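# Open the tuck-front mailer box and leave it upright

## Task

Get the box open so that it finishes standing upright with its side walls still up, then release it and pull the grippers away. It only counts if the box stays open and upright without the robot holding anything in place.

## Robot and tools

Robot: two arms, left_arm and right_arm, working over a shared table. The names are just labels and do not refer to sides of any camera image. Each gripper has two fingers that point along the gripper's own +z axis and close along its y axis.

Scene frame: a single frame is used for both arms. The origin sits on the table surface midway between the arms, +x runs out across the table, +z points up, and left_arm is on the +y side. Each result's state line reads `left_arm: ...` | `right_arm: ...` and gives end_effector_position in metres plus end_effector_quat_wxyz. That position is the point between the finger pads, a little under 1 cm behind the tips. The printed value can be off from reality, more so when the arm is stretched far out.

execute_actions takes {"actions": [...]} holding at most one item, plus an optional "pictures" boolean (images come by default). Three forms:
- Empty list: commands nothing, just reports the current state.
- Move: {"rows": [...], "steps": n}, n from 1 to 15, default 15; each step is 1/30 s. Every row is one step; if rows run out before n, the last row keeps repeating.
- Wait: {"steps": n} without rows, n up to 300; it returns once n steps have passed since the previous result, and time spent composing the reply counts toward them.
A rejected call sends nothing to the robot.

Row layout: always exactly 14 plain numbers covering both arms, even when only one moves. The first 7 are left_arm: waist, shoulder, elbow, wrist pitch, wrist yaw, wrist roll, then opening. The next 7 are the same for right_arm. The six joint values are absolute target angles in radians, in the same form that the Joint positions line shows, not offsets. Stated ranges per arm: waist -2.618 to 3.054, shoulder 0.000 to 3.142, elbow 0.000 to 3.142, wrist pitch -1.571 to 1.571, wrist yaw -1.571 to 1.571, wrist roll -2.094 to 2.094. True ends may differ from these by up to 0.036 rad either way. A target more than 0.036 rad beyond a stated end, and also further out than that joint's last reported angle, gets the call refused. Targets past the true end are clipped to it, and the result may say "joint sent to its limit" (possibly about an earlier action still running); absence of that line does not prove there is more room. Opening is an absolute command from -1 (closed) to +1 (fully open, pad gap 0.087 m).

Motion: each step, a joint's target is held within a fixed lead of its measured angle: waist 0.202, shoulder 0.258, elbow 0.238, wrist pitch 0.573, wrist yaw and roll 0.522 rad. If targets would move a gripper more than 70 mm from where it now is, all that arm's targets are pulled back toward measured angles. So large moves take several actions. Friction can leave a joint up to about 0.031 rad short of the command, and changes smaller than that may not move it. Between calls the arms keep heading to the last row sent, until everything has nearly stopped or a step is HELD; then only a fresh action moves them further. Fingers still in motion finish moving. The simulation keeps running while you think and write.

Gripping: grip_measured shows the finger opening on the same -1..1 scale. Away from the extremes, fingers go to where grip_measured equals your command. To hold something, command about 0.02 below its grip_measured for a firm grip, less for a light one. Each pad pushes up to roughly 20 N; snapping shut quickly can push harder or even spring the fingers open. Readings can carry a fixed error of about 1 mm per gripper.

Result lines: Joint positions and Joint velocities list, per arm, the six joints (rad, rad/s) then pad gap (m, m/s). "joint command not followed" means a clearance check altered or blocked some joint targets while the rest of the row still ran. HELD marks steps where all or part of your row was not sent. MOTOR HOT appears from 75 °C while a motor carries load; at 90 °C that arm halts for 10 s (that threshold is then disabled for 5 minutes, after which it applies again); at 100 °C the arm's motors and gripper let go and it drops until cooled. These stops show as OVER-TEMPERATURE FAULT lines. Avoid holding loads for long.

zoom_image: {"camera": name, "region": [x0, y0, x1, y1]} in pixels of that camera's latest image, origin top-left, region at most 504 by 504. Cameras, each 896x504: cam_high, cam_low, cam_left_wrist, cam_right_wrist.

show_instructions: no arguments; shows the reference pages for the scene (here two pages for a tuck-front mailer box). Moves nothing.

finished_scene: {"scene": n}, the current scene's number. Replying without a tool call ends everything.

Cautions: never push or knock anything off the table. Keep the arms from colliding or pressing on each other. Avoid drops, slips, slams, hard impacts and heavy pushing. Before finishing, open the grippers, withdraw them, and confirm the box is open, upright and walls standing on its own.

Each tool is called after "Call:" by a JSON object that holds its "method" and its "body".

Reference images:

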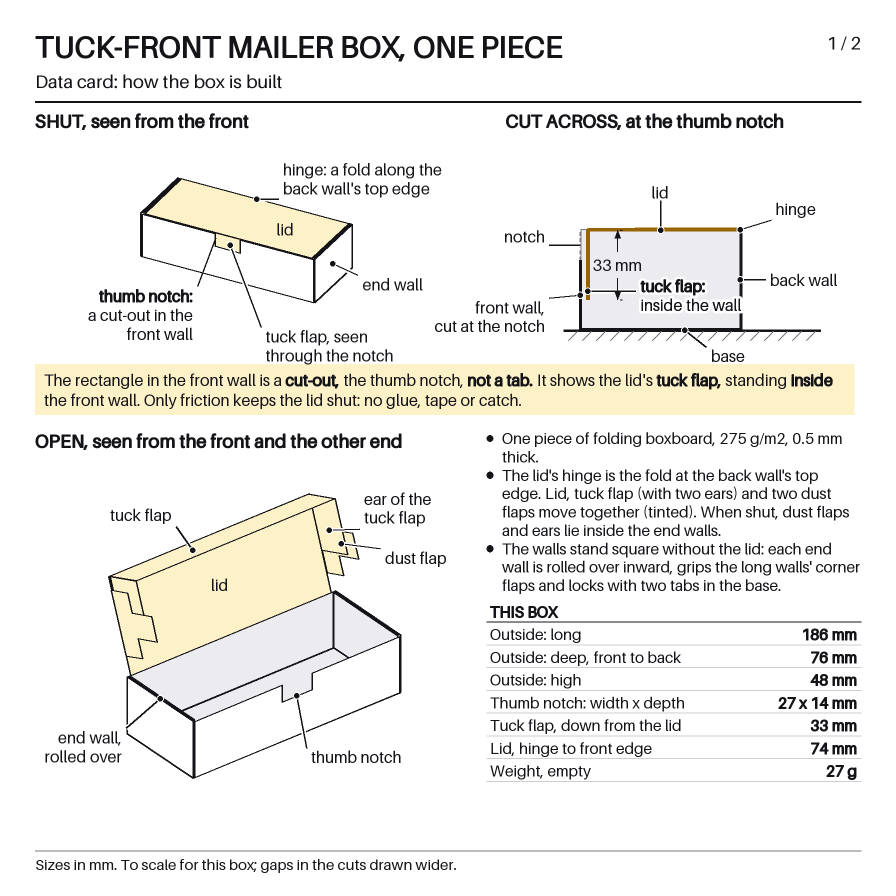

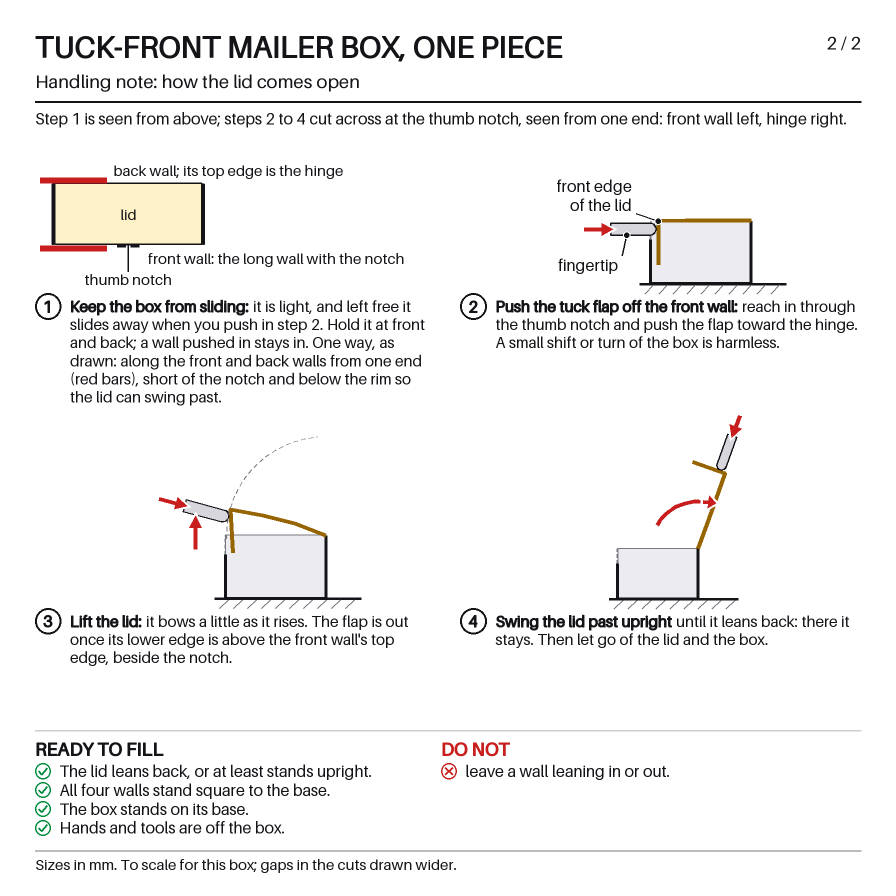

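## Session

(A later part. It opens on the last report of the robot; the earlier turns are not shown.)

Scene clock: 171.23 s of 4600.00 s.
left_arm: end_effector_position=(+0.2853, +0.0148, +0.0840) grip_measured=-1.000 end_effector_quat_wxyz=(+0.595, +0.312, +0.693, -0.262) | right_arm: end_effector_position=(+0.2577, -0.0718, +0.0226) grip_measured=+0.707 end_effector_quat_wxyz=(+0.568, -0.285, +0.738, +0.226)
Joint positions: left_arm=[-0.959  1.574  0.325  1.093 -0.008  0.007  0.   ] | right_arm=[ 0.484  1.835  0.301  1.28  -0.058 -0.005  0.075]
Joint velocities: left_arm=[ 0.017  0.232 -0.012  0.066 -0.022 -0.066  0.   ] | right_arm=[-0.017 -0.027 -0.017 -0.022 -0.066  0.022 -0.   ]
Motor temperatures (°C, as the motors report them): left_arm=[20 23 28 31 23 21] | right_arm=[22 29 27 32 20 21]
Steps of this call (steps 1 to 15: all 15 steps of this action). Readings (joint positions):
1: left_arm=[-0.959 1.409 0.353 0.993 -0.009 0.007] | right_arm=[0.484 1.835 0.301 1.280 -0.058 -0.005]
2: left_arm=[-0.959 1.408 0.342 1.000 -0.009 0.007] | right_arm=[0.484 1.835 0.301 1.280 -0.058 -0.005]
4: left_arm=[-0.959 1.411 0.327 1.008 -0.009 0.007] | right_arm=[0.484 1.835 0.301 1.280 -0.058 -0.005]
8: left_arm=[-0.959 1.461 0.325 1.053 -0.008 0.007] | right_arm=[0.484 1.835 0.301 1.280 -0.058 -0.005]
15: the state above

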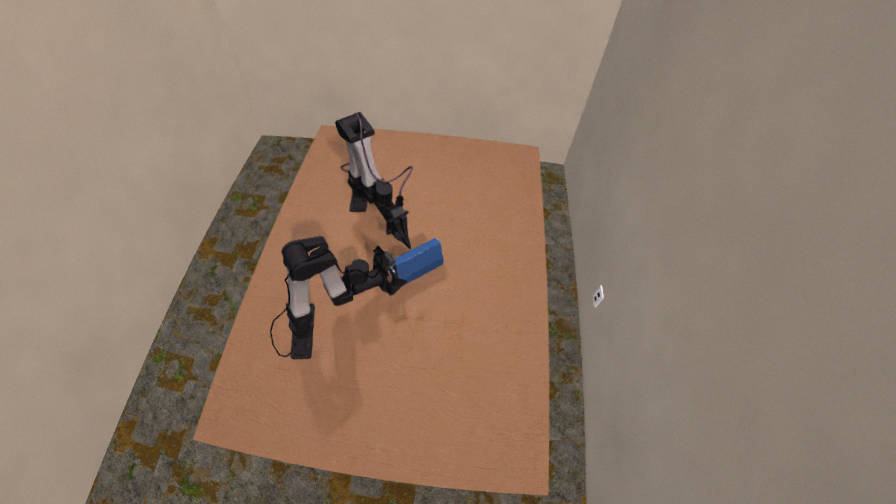

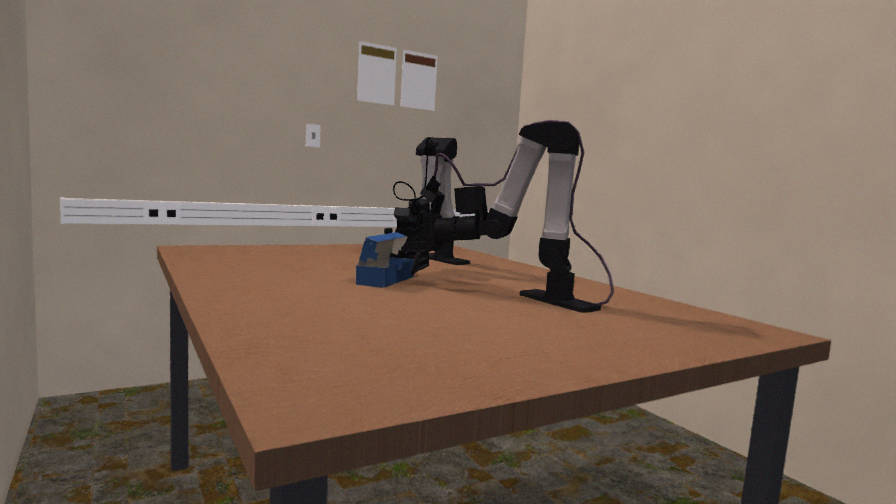

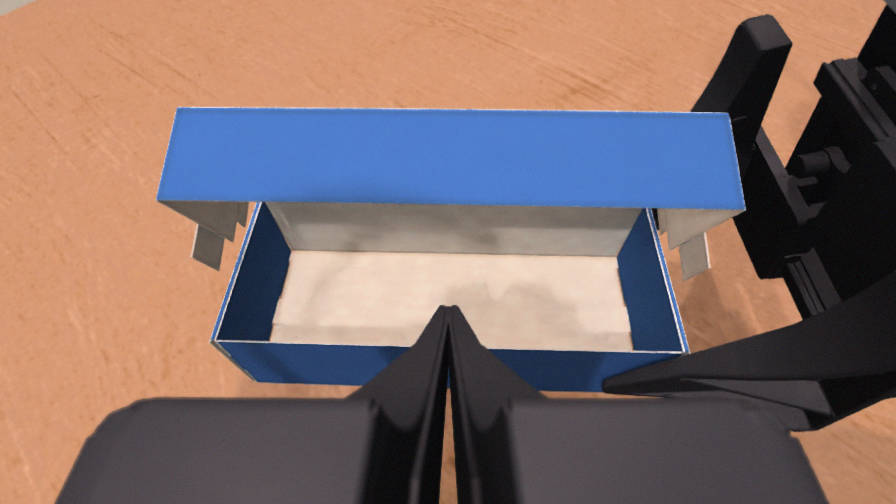

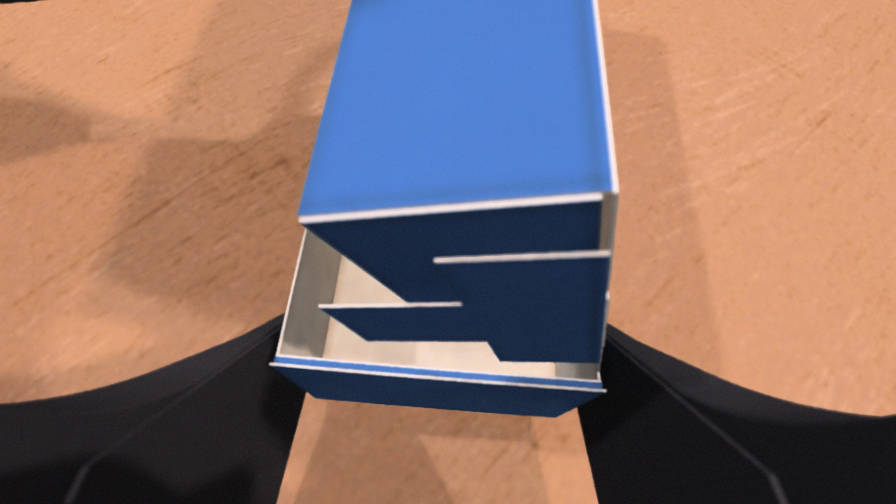

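Call:
{"method": "execute_actions", "body": {"actions": [{"rows":[[-0.959,1.605,0.354,1.086,0,0,-1,0.49,1.820,0.279,1.27,-0.06,0,0.705],[-0.959,1.617,0.370,1.082,0,0,-1,0.49,1.820,0.279,1.27,-0.06,0,0.705],[-0.959,1.629,0.387,1.078,0,0,-1,0.49,1.820,0.279,1.27,-0.06,0,0.705],[-0.959,1.641,0.404,1.073,0,0,-1,0.49,1.820,0.279,1.27,-0.06,0,0.705],[-0.959,1.653,0.420,1.068,0,0,-1,0.49,1.820,0.279,1.27,-0.06,0,0.705],[-0.959,1.665,0.437,1.063,0,0,-1,0.49,1.820,0.279,1.27,-0.06,0,0.705],[-0.959,1.677,0.454,1.058,0,0,-1,0.49,1.820,0.279,1.27,-0.06,0,0.705],[-0.959,1.688,0.469,1.054,0,0,-1,0.49,1.820,0.279,1.27,-0.06,0,0.705],[-0.959,1.698,0.483,1.050,0,0,-1,0.49,1.820,0.279,1.27,-0.06,0,0.705],[-0.959,1.708,0.497,1.046,0,0,-1,0.49,1.820,0.279,1.27,-0.06,0,0.705],[-0.959,1.718,0.511,1.042,0,0,-1,0.49,1.820,0.279,1.27,-0.06,0,0.705],[-0.959,1.728,0.525,1.038,0,0,-1,0.49,1.820,0.279,1.27,-0.06,0,0.705],[-0.959,1.738,0.539,1.034,0,0,-1,0.49,1.820,0.279,1.27,-0.06,0,0.705],[-0.959,1.748,0.553,1.030,0,0,-1,0.49,1.820,0.279,1.27,-0.06,0,0.705],[-0.959,1.758,0.567,1.026,0,0,-1,0.49,1.820,0.279,1.27,-0.06,0,0.705]],"steps":15}], "pictures": false}}

Call:
{"method": "execute_actions", "body": {"actions": [{"rows":[[-0.959,1.766,0.578,1.023,0,0,-1,0.49,1.820,0.279,1.27,-0.06,0,0.705],[-0.959,1.774,0.589,1.020,0,0,-1,0.49,1.820,0.279,1.27,-0.06,0,0.705],[-0.959,1.782,0.600,1.017,0,0,-1,0.49,1.820,0.279,1.27,-0.06,0,0.705],[-0.959,1.790,0.611,1.014,0,0,-1,0.49,1.820,0.279,1.27,-0.06,0,0.705],[-0.959,1.798,0.622,1.011,0,0,-1,0.49,1.820,0.279,1.27,-0.06,0,0.705],[-0.959,1.806,0.633,1.008,0,0,-1,0.49,1.820,0.279,1.27,-0.06,0,0.705],[-0.959,1.814,0.644,1.005,0,0,-1,0.49,1.820,0.279,1.27,-0.06,0,0.705],[-0.959,1.822,0.655,1.002,0,0,-1,0.49,1.820,0.279,1.27,-0.06,0,0.705],[-0.959,1.830,0.666,0.999,0,0,-1,0.49,1.820,0.279,1.27,-0.06,0,0.705],[-0.959,1.838,0.677,0.996,0,0,-1,0.49,1.820,0.279,1.27,-0.06,0,0.705],[-0.959,1.846,0.688,0.993,0,0,-1,0.49,1.820,0.279,1.27,-0.06,0,0.705],[-0.959,1.854,0.699,0.990,0,0,-1,0.49,1.820,0.279,1.27,-0.06,0,0.705],[-0.959,1.860,0.708,0.988,0,0,-1,0.49,1.820,0.279,1.27,-0.06,0,0.705]],"steps":15}]}}

Scene clock: 175.27 s of 4600.00 s.
left_arm: end_effector_position=(+0.3202, -0.0246, +0.0956) grip_measured=-1.000 end_effector_quat_wxyz=(+0.604, +0.309, +0.685, -0.266) | right_arm: end_effector_position=(+0.2577, -0.0718, +0.0226) grip_measured=+0.707 end_effector_quat_wxyz=(+0.568, -0.285, +0.738, +0.226)
Joint positions: left_arm=[-0.959  1.72   0.529  1.061 -0.008  0.007  0.   ] | right_arm=[ 0.484  1.835  0.301  1.28  -0.058 -0.005  0.075]
Joint velocities: left_arm=[-0.002  0.3    0.388 -0.11  -0.051 -0.007  0.   ] | right_arm=[ 0.007 -0.007  0.002 -0.022 -0.007  0.037 -0.002]
Motor temperatures (°C, as the motors report them): left_arm=[20 22 28 32 23 21] | right_arm=[22 29 27 32 20 21]
Steps of this call (steps 1 to 30: the robot went on to your last target; steps 31 to 90: nothing new was sent; then 0.53 s passed at rest; steps 91 to 105: all 15 steps of this action). Readings (joint positions):
91: left_arm=[-0.959 1.580 0.327 1.108 -0.008 0.007] | right_arm=[0.484 1.835 0.301 1.280 -0.058 -0.005]
92: left_arm=[-0.959 1.583 0.333 1.105 -0.008 0.007] | right_arm=[0.484 1.835 0.301 1.280 -0.058 -0.005]
94: left_arm=[-0.959 1.600 0.360 1.101 -0.008 0.007] | right_arm=[0.484 1.835 0.301 1.280 -0.058 -0.005]
98: left_arm=[-0.959 1.648 0.430 1.090 -0.008 0.007] | right_arm=[0.484 1.835 0.301 1.280 -0.058 -0.005]
105: the state above

Scene clock: 175.77 s of 4600.00 s.
left_arm: end_effector_position=(+0.3454, -0.0534, +0.0943) grip_measured=-1.000 end_effector_quat_wxyz=(+0.601, +0.310, +0.687, -0.265) | right_arm: end_effector_position=(+0.2582, -0.0723, +0.0226) grip_measured=+0.707 end_effector_quat_wxyz=(+0.569, -0.283, +0.739, +0.225)
Joint positions: left_arm=[-0.959  1.836  0.689  1.01  -0.007  0.007  0.   ] | right_arm=[ 0.484  1.835  0.301  1.28  -0.053 -0.002  0.075]
Joint velocities: left_arm=[-0.017  0.046  0.085 -0.154 -0.007 -0.051  0.   ] | right_arm=[-0.002  0.007 -0.012 -0.022 -0.037  0.022  0.   ]
Motor temperatures (°C, as the motors report them): left_arm=[20 22 28 32 23 21] | right_arm=[22 29 27 32 20 21]
Steps of this call (steps 1 to 15: all 15 steps of this action). Readings (joint positions):
1: left_arm=[-0.959 1.730 0.543 1.057 -0.008 0.007] | right_arm=[0.484 1.835 0.301 1.280 -0.058 -0.004]
2: left_arm=[-0.959 1.739 0.555 1.052 -0.008 0.007] | right_arm=[0.484 1.835 0.301 1.280 -0.058 -0.004]
4: left_arm=[-0.959 1.756 0.578 1.045 -0.008 0.007] | right_arm=[0.484 1.835 0.301 1.280 -0.058 -0.004]
8: left_arm=[-0.959 1.787 0.622 1.032 -0.008 0.007] | right_arm=[0.484 1.835 0.301 1.280 -0.058 -0.004]
15: the state above

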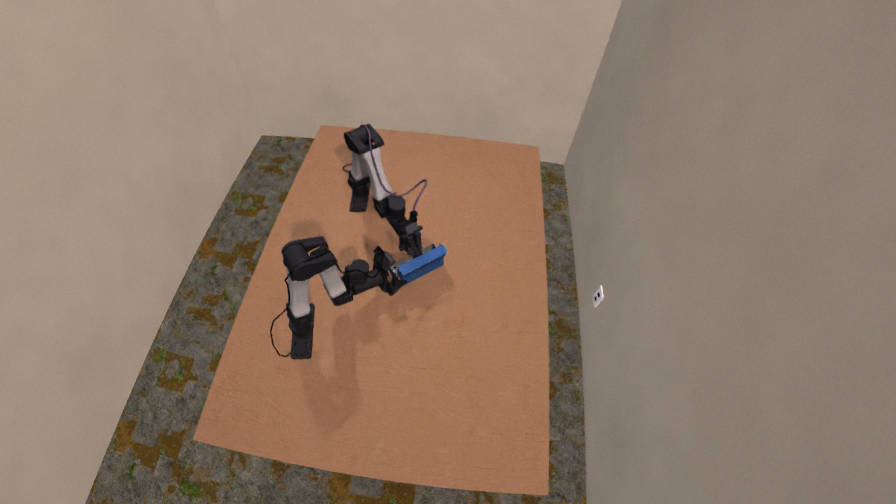

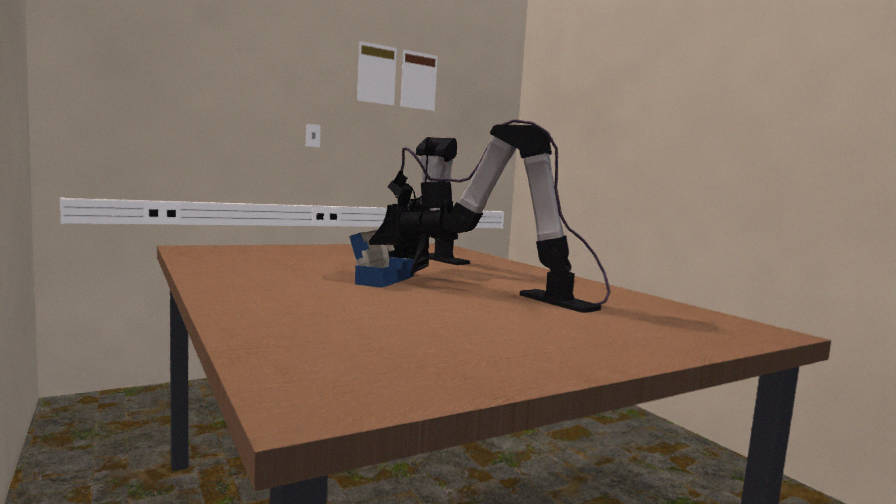

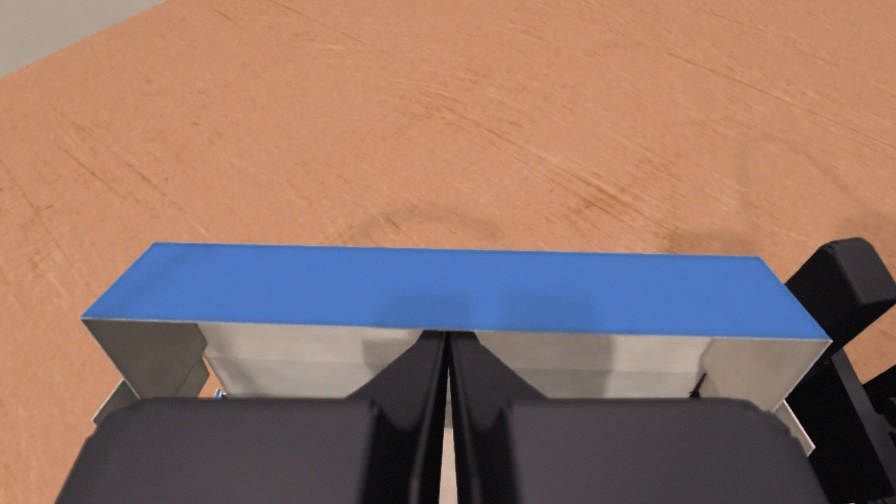

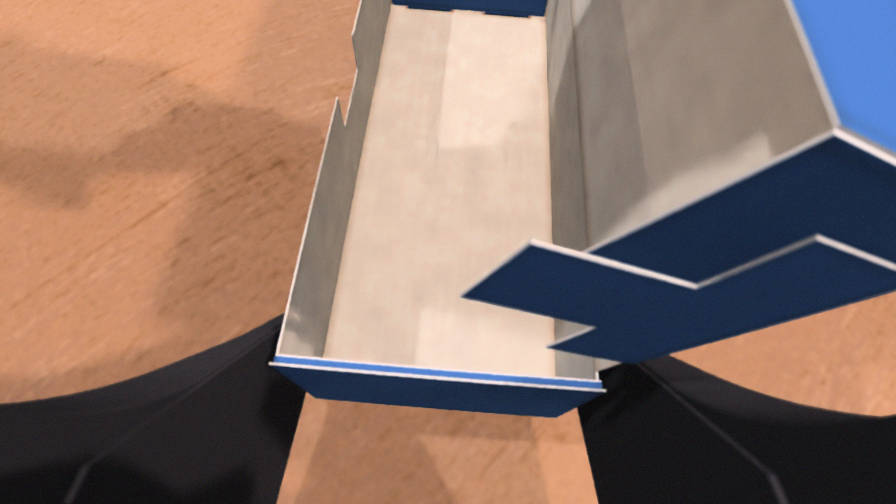

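Call:
{"method": "execute_actions", "body": {"actions": [{"rows":[[-0.959,1.83,0.68,1.0,0,0,-1,0.49,1.820,0.279,1.28,-0.06,0,0.72],[-0.959,1.812,0.66,1.01,0,0,-1,0.49,1.820,0.279,1.28,-0.06,0,0.75],[-0.959,1.794,0.635,1.02,0,0,-1,0.49,1.820,0.279,1.28,-0.06,0,0.79],[-0.959,1.774,0.607,1.03,0,0,-1,0.49,1.820,0.279,1.28,-0.06,0,0.83],[-0.959,1.752,0.577,1.04,0,0,-1,0.49,1.820,0.279,1.28,-0.06,0,0.87],[-0.959,1.730,0.547,1.05,0,0,-1,0.49,1.815,0.273,1.28,-0.06,0,0.9],[-0.959,1.708,0.517,1.06,0,0,-1,0.49,1.805,0.261,1.28,-0.06,0,0.92],[-0.959,1.686,0.487,1.07,0,0,-1,0.49,1.793,0.248,1.28,-0.06,0,0.92],[-0.959,1.664,0.457,1.08,0,0,-1,0.49,1.780,0.234,1.28,-0.06,0,0.92],[-0.959,1.642,0.427,1.09,0,0,-1,0.49,1.765,0.218,1.28,-0.06,0,0.92],[-0.959,1.620,0.397,1.10,0,0,-1,0.49,1.750,0.202,1.28,-0.06,0,0.92],[-0.959,1.598,0.370,1.10,0,0,-1,0.49,1.735,0.186,1.28,-0.06,0,0.92],[-0.959,1.574,0.345,1.10,0,0,-1,0.49,1.720,0.170,1.28,-0.06,0,0.92],[-0.959,1.550,0.320,1.10,0,0,-1,0.49,1.705,0.154,1.28,-0.06,0,0.92],[-0.959,1.525,0.295,1.10,0,0,-1,0.49,1.690,0.138,1.28,-0.06,0,0.92]],"steps":15}], "pictures": false}}

Call:
{"method": "execute_actions", "body": {"actions": [{"rows":[[-0.959,1.50,0.27,1.09,0,0,-1,0.49,1.675,0.122,1.28,-0.06,0,0.92],[-0.959,1.475,0.25,1.07,0,0,-1,0.49,1.66,0.106,1.27,-0.06,0,0.92],[-0.959,1.45,0.23,1.05,0,0,-1,0.49,1.64,0.09,1.26,-0.06,0,0.92],[-0.959,1.425,0.21,1.03,0,0,-1,0.49,1.62,0.075,1.24,-0.06,0,0.92],[-0.959,1.40,0.19,1.01,0,0,-1,0.49,1.595,0.06,1.22,-0.06,0,0.92],[-0.959,1.375,0.175,0.99,0,0,-1,0.49,1.57,0.045,1.20,-0.06,0,0.92],[-0.959,1.35,0.16,0.97,0,0,-1,0.49,1.54,0.035,1.18,-0.06,0,0.92],[-0.959,1.33,0.15,0.95,0,0,-1,0.49,1.51,0.03,1.16,-0.06,0,0.92],[-0.959,1.31,0.14,0.93,0,0,-1,0.49,1.48,0.025,1.14,-0.06,0,0.92],[-0.959,1.30,0.135,0.92,0,0,-1,0.49,1.455,0.02,1.12,-0.06,0,0.92],[-0.959,1.29,0.13,0.91,0,0,-1,0.49,1.44,0.02,1.10,-0.06,0,0.92]],"steps":15}]}}

Scene clock: 188.47 s of 4600.00 s.
left_arm: end_effector_position=(+0.2903, +0.0086, +0.0917) grip_measured=-1.000 end_effector_quat_wxyz=(+0.600, +0.311, +0.688, -0.265) | right_arm: end_effector_position=(+0.2353, -0.0917, +0.0262) grip_measured=+0.920 end_effector_quat_wxyz=(+0.566, -0.282, +0.742, +0.224)
Joint positions: left_arm=[-0.959  1.578  0.355  1.083 -0.006  0.007  0.   ] | right_arm=[ 0.484  1.729  0.187  1.28  -0.05  -0.     0.084]
Joint velocities: left_arm=[-0.007 -0.672 -0.735  0.081 -0.066  0.007  0.   ] | right_arm=[-0.002 -0.427 -0.462  0.022 -0.066  0.007 -0.001]
Motor temperatures (°C, as the motors report them): left_arm=[20 23 28 31 23 21] | right_arm=[22 30 26 33 20 21]
Steps of this call (steps 1 to 15: the robot went on to your last target; steps 16 to 90: nothing new was sent; then 9.20 s passed at rest; steps 91 to 105: all 15 steps of this action). Readings (joint positions):
91: left_arm=[-0.959 1.837 0.692 1.007 -0.007 0.007] | right_arm=[0.484 1.835 0.301 1.280 -0.050 -0.000]
92: left_arm=[-0.959 1.835 0.690 1.008 -0.006 0.007] | right_arm=[0.484 1.835 0.301 1.280 -0.050 -0.000]
94: left_arm=[-0.959 1.817 0.667 1.012 -0.006 0.007] | right_arm=[0.484 1.835 0.301 1.280 -0.050 -0.000]
98: left_arm=[-0.959 1.735 0.557 1.036 -0.006 0.007] | right_arm=[0.484 1.826 0.292 1.280 -0.050 -0.000]
105: the state above

Scene clock: 188.97 s of 4600.00 s.
left_arm: end_effector_position=(+0.2488, +0.0555, +0.0778) grip_measured=-1.000 end_effector_quat_wxyz=(+0.579, +0.319, +0.706, -0.255) | right_arm: end_effector_position=(+0.2033, -0.1180, +0.0385) grip_measured=+0.920 end_effector_quat_wxyz=(+0.566, -0.282, +0.742, +0.224)
Joint positions: left_arm=[-0.959  1.304  0.15   0.953 -0.006  0.007  0.   ] | right_arm=[ 0.484  1.453  0.042  1.149 -0.05  -0.     0.084]
Joint velocities: left_arm=[ 0.002  0.017 -0.012 -0.183 -0.051 -0.022  0.   ] | right_arm=[-0.017  0.007  0.007 -0.212 -0.007 -0.051  0.   ]
Motor temperatures (°C, as the motors report them): left_arm=[20 23 28 31 23 21] | right_arm=[22 30 26 33 20 21]
Steps of this call (steps 1 to 15: all 15 steps of this action). Readings (joint positions):
1: left_arm=[-0.959 1.554 0.330 1.084 -0.006 0.007] | right_arm=[0.484 1.714 0.171 1.280 -0.050 -0.000]
2: left_arm=[-0.959 1.529 0.306 1.084 -0.006 0.007] | right_arm=[0.484 1.699 0.155 1.280 -0.050 -0.000]
4: left_arm=[-0.959 1.479 0.262 1.077 -0.006 0.007] | right_arm=[0.484 1.666 0.123 1.275 -0.050 -0.000]
8: left_arm=[-0.959 1.379 0.191 1.032 -0.006 0.007] | right_arm=[0.484 1.573 0.065 1.229 -0.050 -0.000]
15: the state above

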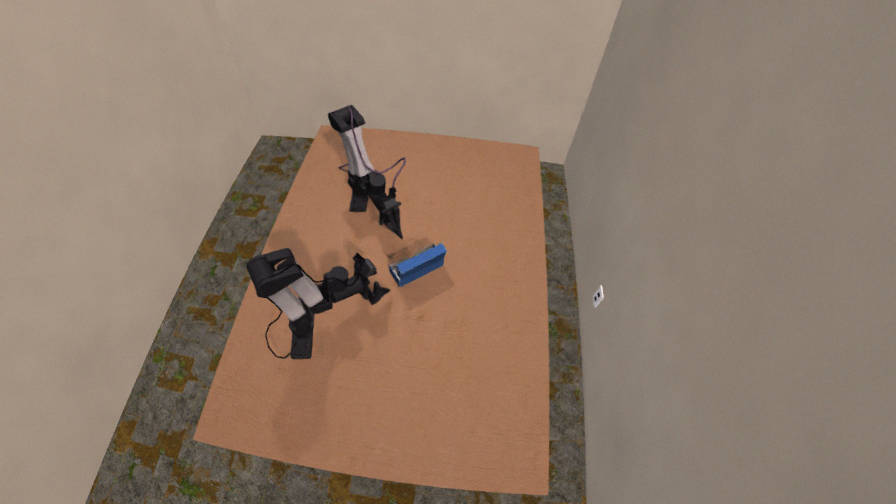

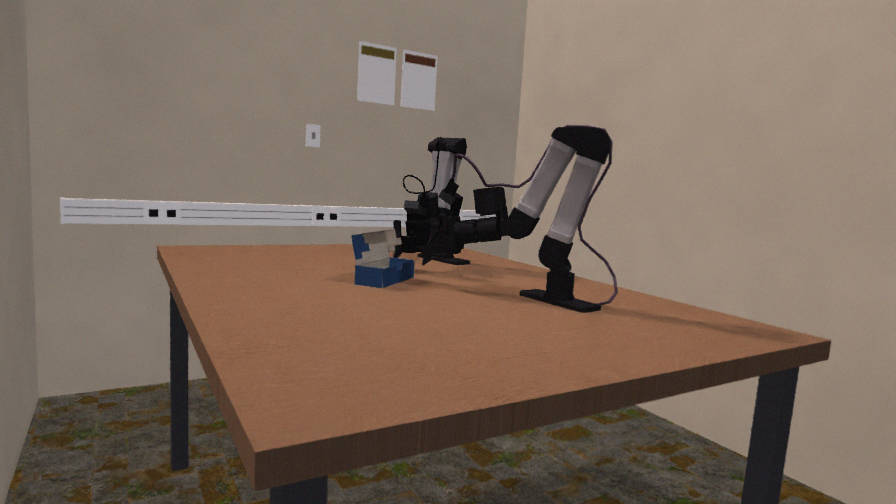

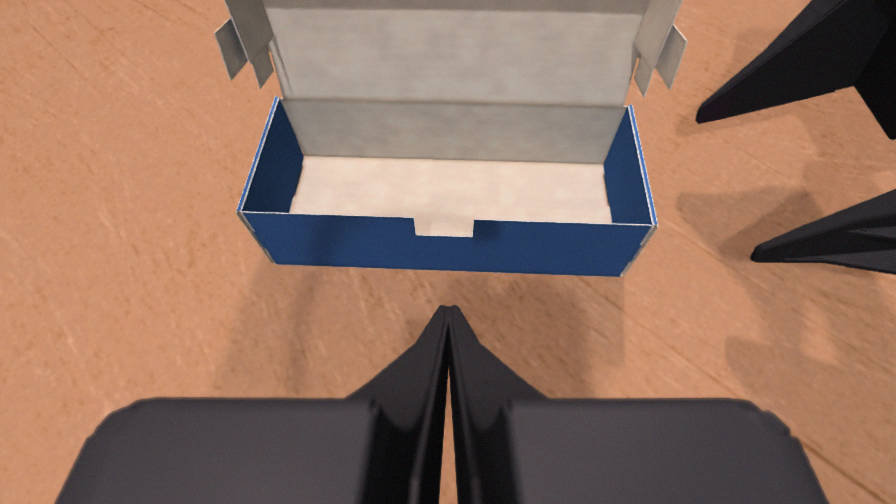

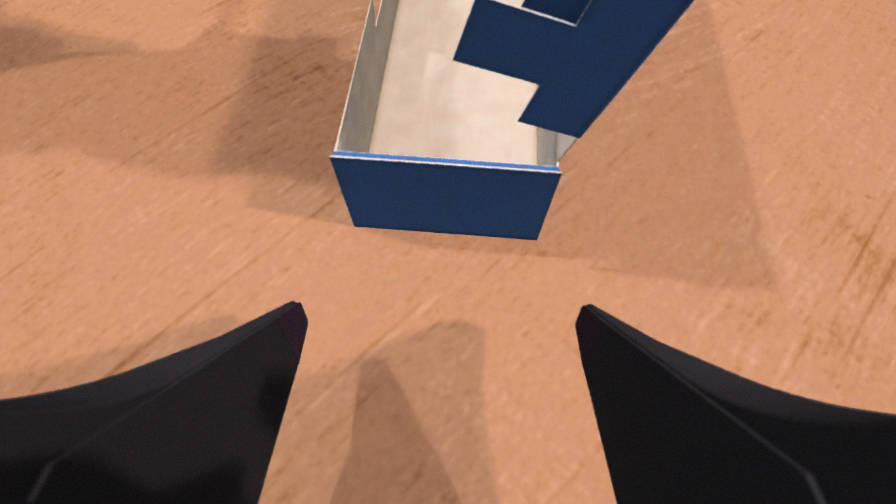

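Call:
{"method": "execute_actions", "body": {"actions": [{"rows":[[-0.959,1.26,0.13,0.88,0,0,-1,0.49,1.40,0.02,1.06,-0.06,0,0.92],[-0.959,1.22,0.13,0.83,0,0,-1,0.49,1.35,0.02,1.0,-0.06,0,0.92],[-0.959,1.17,0.13,0.77,0,0,-1,0.49,1.29,0.02,0.93,-0.06,0,0.92],[-0.959,1.11,0.13,0.70,0,0,-1,0.49,1.22,0.02,0.85,-0.06,0,0.92],[-0.959,1.05,0.13,0.63,0,0,-1,0.49,1.15,0.02,0.77,-0.06,0,0.92],[-0.959,0.99,0.13,0.56,0,0,-1,0.49,1.08,0.02,0.69,-0.06,0,0.92],[-0.959,0.93,0.13,0.49,0,0,-1,0.49,1.01,0.02,0.61,-0.06,0,0.92],[-0.959,0.87,0.13,0.42,0,0,-1,0.49,0.94,0.02,0.53,-0.06,0,0.92],[-0.959,0.81,0.13,0.35,0,0,-1,0.49,0.88,0.02,0.46,-0.06,0,0.92],[-0.959,0.76,0.13,0.29,0,0,-1,0.49,0.83,0.02,0.40,-0.06,0,0.92],[-0.959,0.72,0.13,0.24,0,0,-1,0.49,0.79,0.02,0.35,-0.06,0,0.92],[-0.959,0.70,0.13,0.21,0,0,-1,0.49,0.77,0.02,0.32,-0.06,0,0.92]],"steps":15}]}}

Scene clock: 191.17 s of 4600.00 s.
left_arm: end_effector_position=(+0.2187, +0.0895, +0.1150) grip_measured=-1.000 end_effector_quat_wxyz=(+0.578, +0.319, +0.706, -0.255) | right_arm: end_effector_position=(+0.1768, -0.1398, +0.0708) grip_measured=+0.920 end_effector_quat_wxyz=(+0.561, -0.283, +0.745, +0.222)
Joint positions: left_arm=[-0.959  0.71   0.15   0.357 -0.006  0.007  0.   ] | right_arm=[ 0.484  0.784  0.042  0.467 -0.05  -0.     0.084]
Joint velocities: left_arm=[ 0.027 -0.071 -0.007 -0.711 -0.066 -0.051  0.   ] | right_arm=[-0.007 -0.056 -0.017 -0.945 -0.037 -0.051 -0.   ]
Motor temperatures (°C, as the motors report them): left_arm=[20 23 28 31 23 21] | right_arm=[22 30 26 33 20 21]
Steps of this call (steps 1 to 30: the robot went on to your last target; steps 31 to 51: nothing new was sent; steps 52 to 66: all 15 steps of this action). Readings (joint positions):
52: left_arm=[-0.959 1.300 0.150 0.923 -0.006 0.007] | right_arm=[0.484 1.447 0.042 1.106 -0.050 -0.000]
53: left_arm=[-0.959 1.286 0.150 0.907 -0.006 0.007] | right_arm=[0.484 1.427 0.042 1.086 -0.050 -0.000]
55: left_arm=[-0.959 1.218 0.150 0.845 -0.006 0.007] | right_arm=[0.484 1.342 0.042 1.014 -0.050 -0.000]
59: left_arm=[-0.959 0.984 0.150 0.665 -0.006 0.007] | right_arm=[0.484 1.069 0.042 0.807 -0.050 -0.000]
66: the state above

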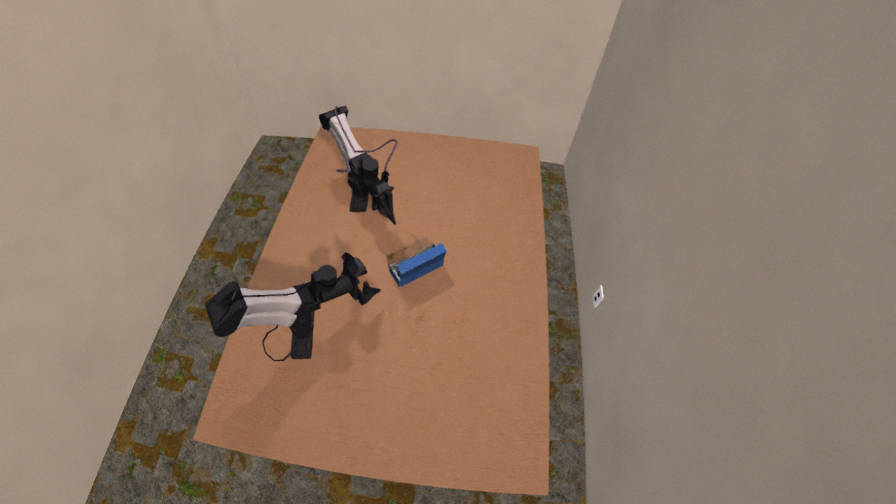

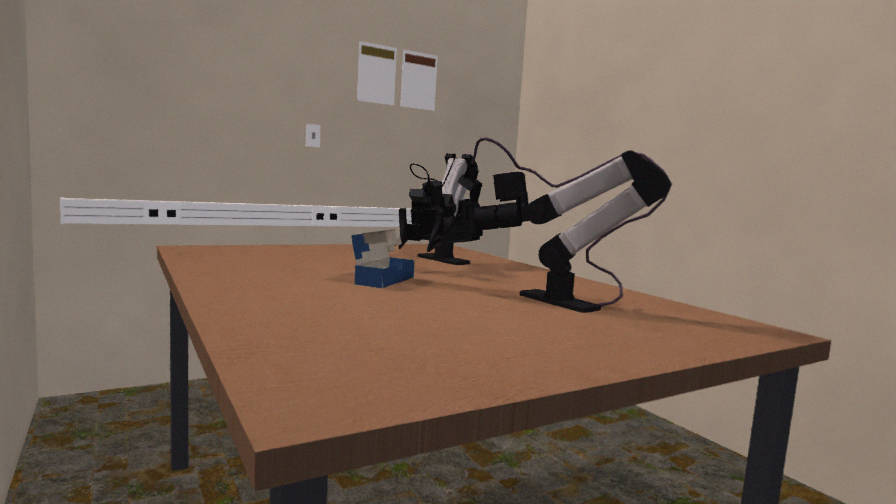

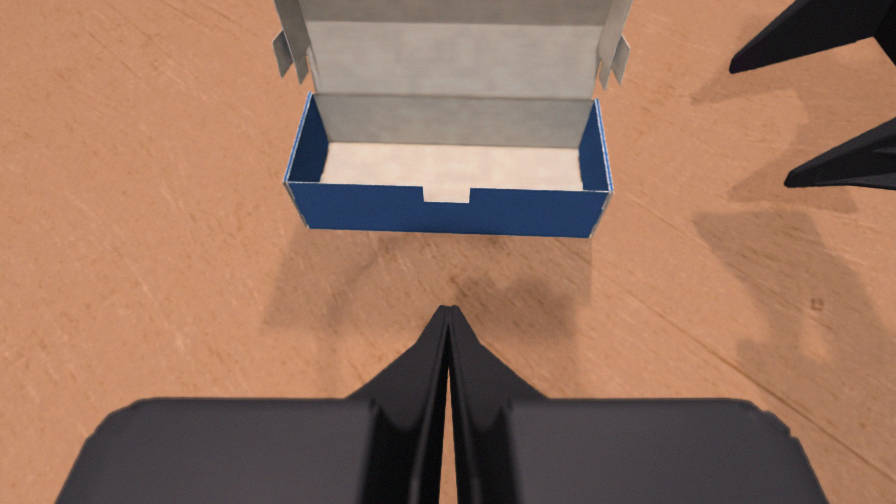

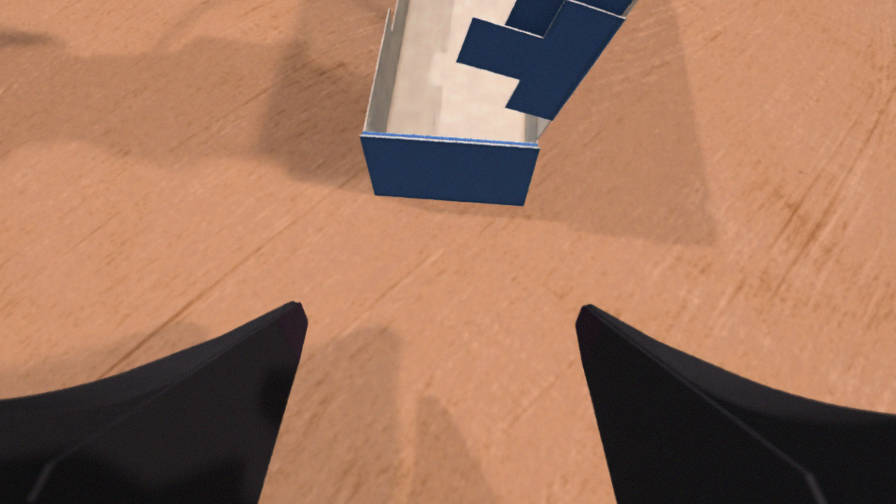

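Call:
{"method": "finished_scene", "body": {"scene": 1}}

The scene is finished: the task was done.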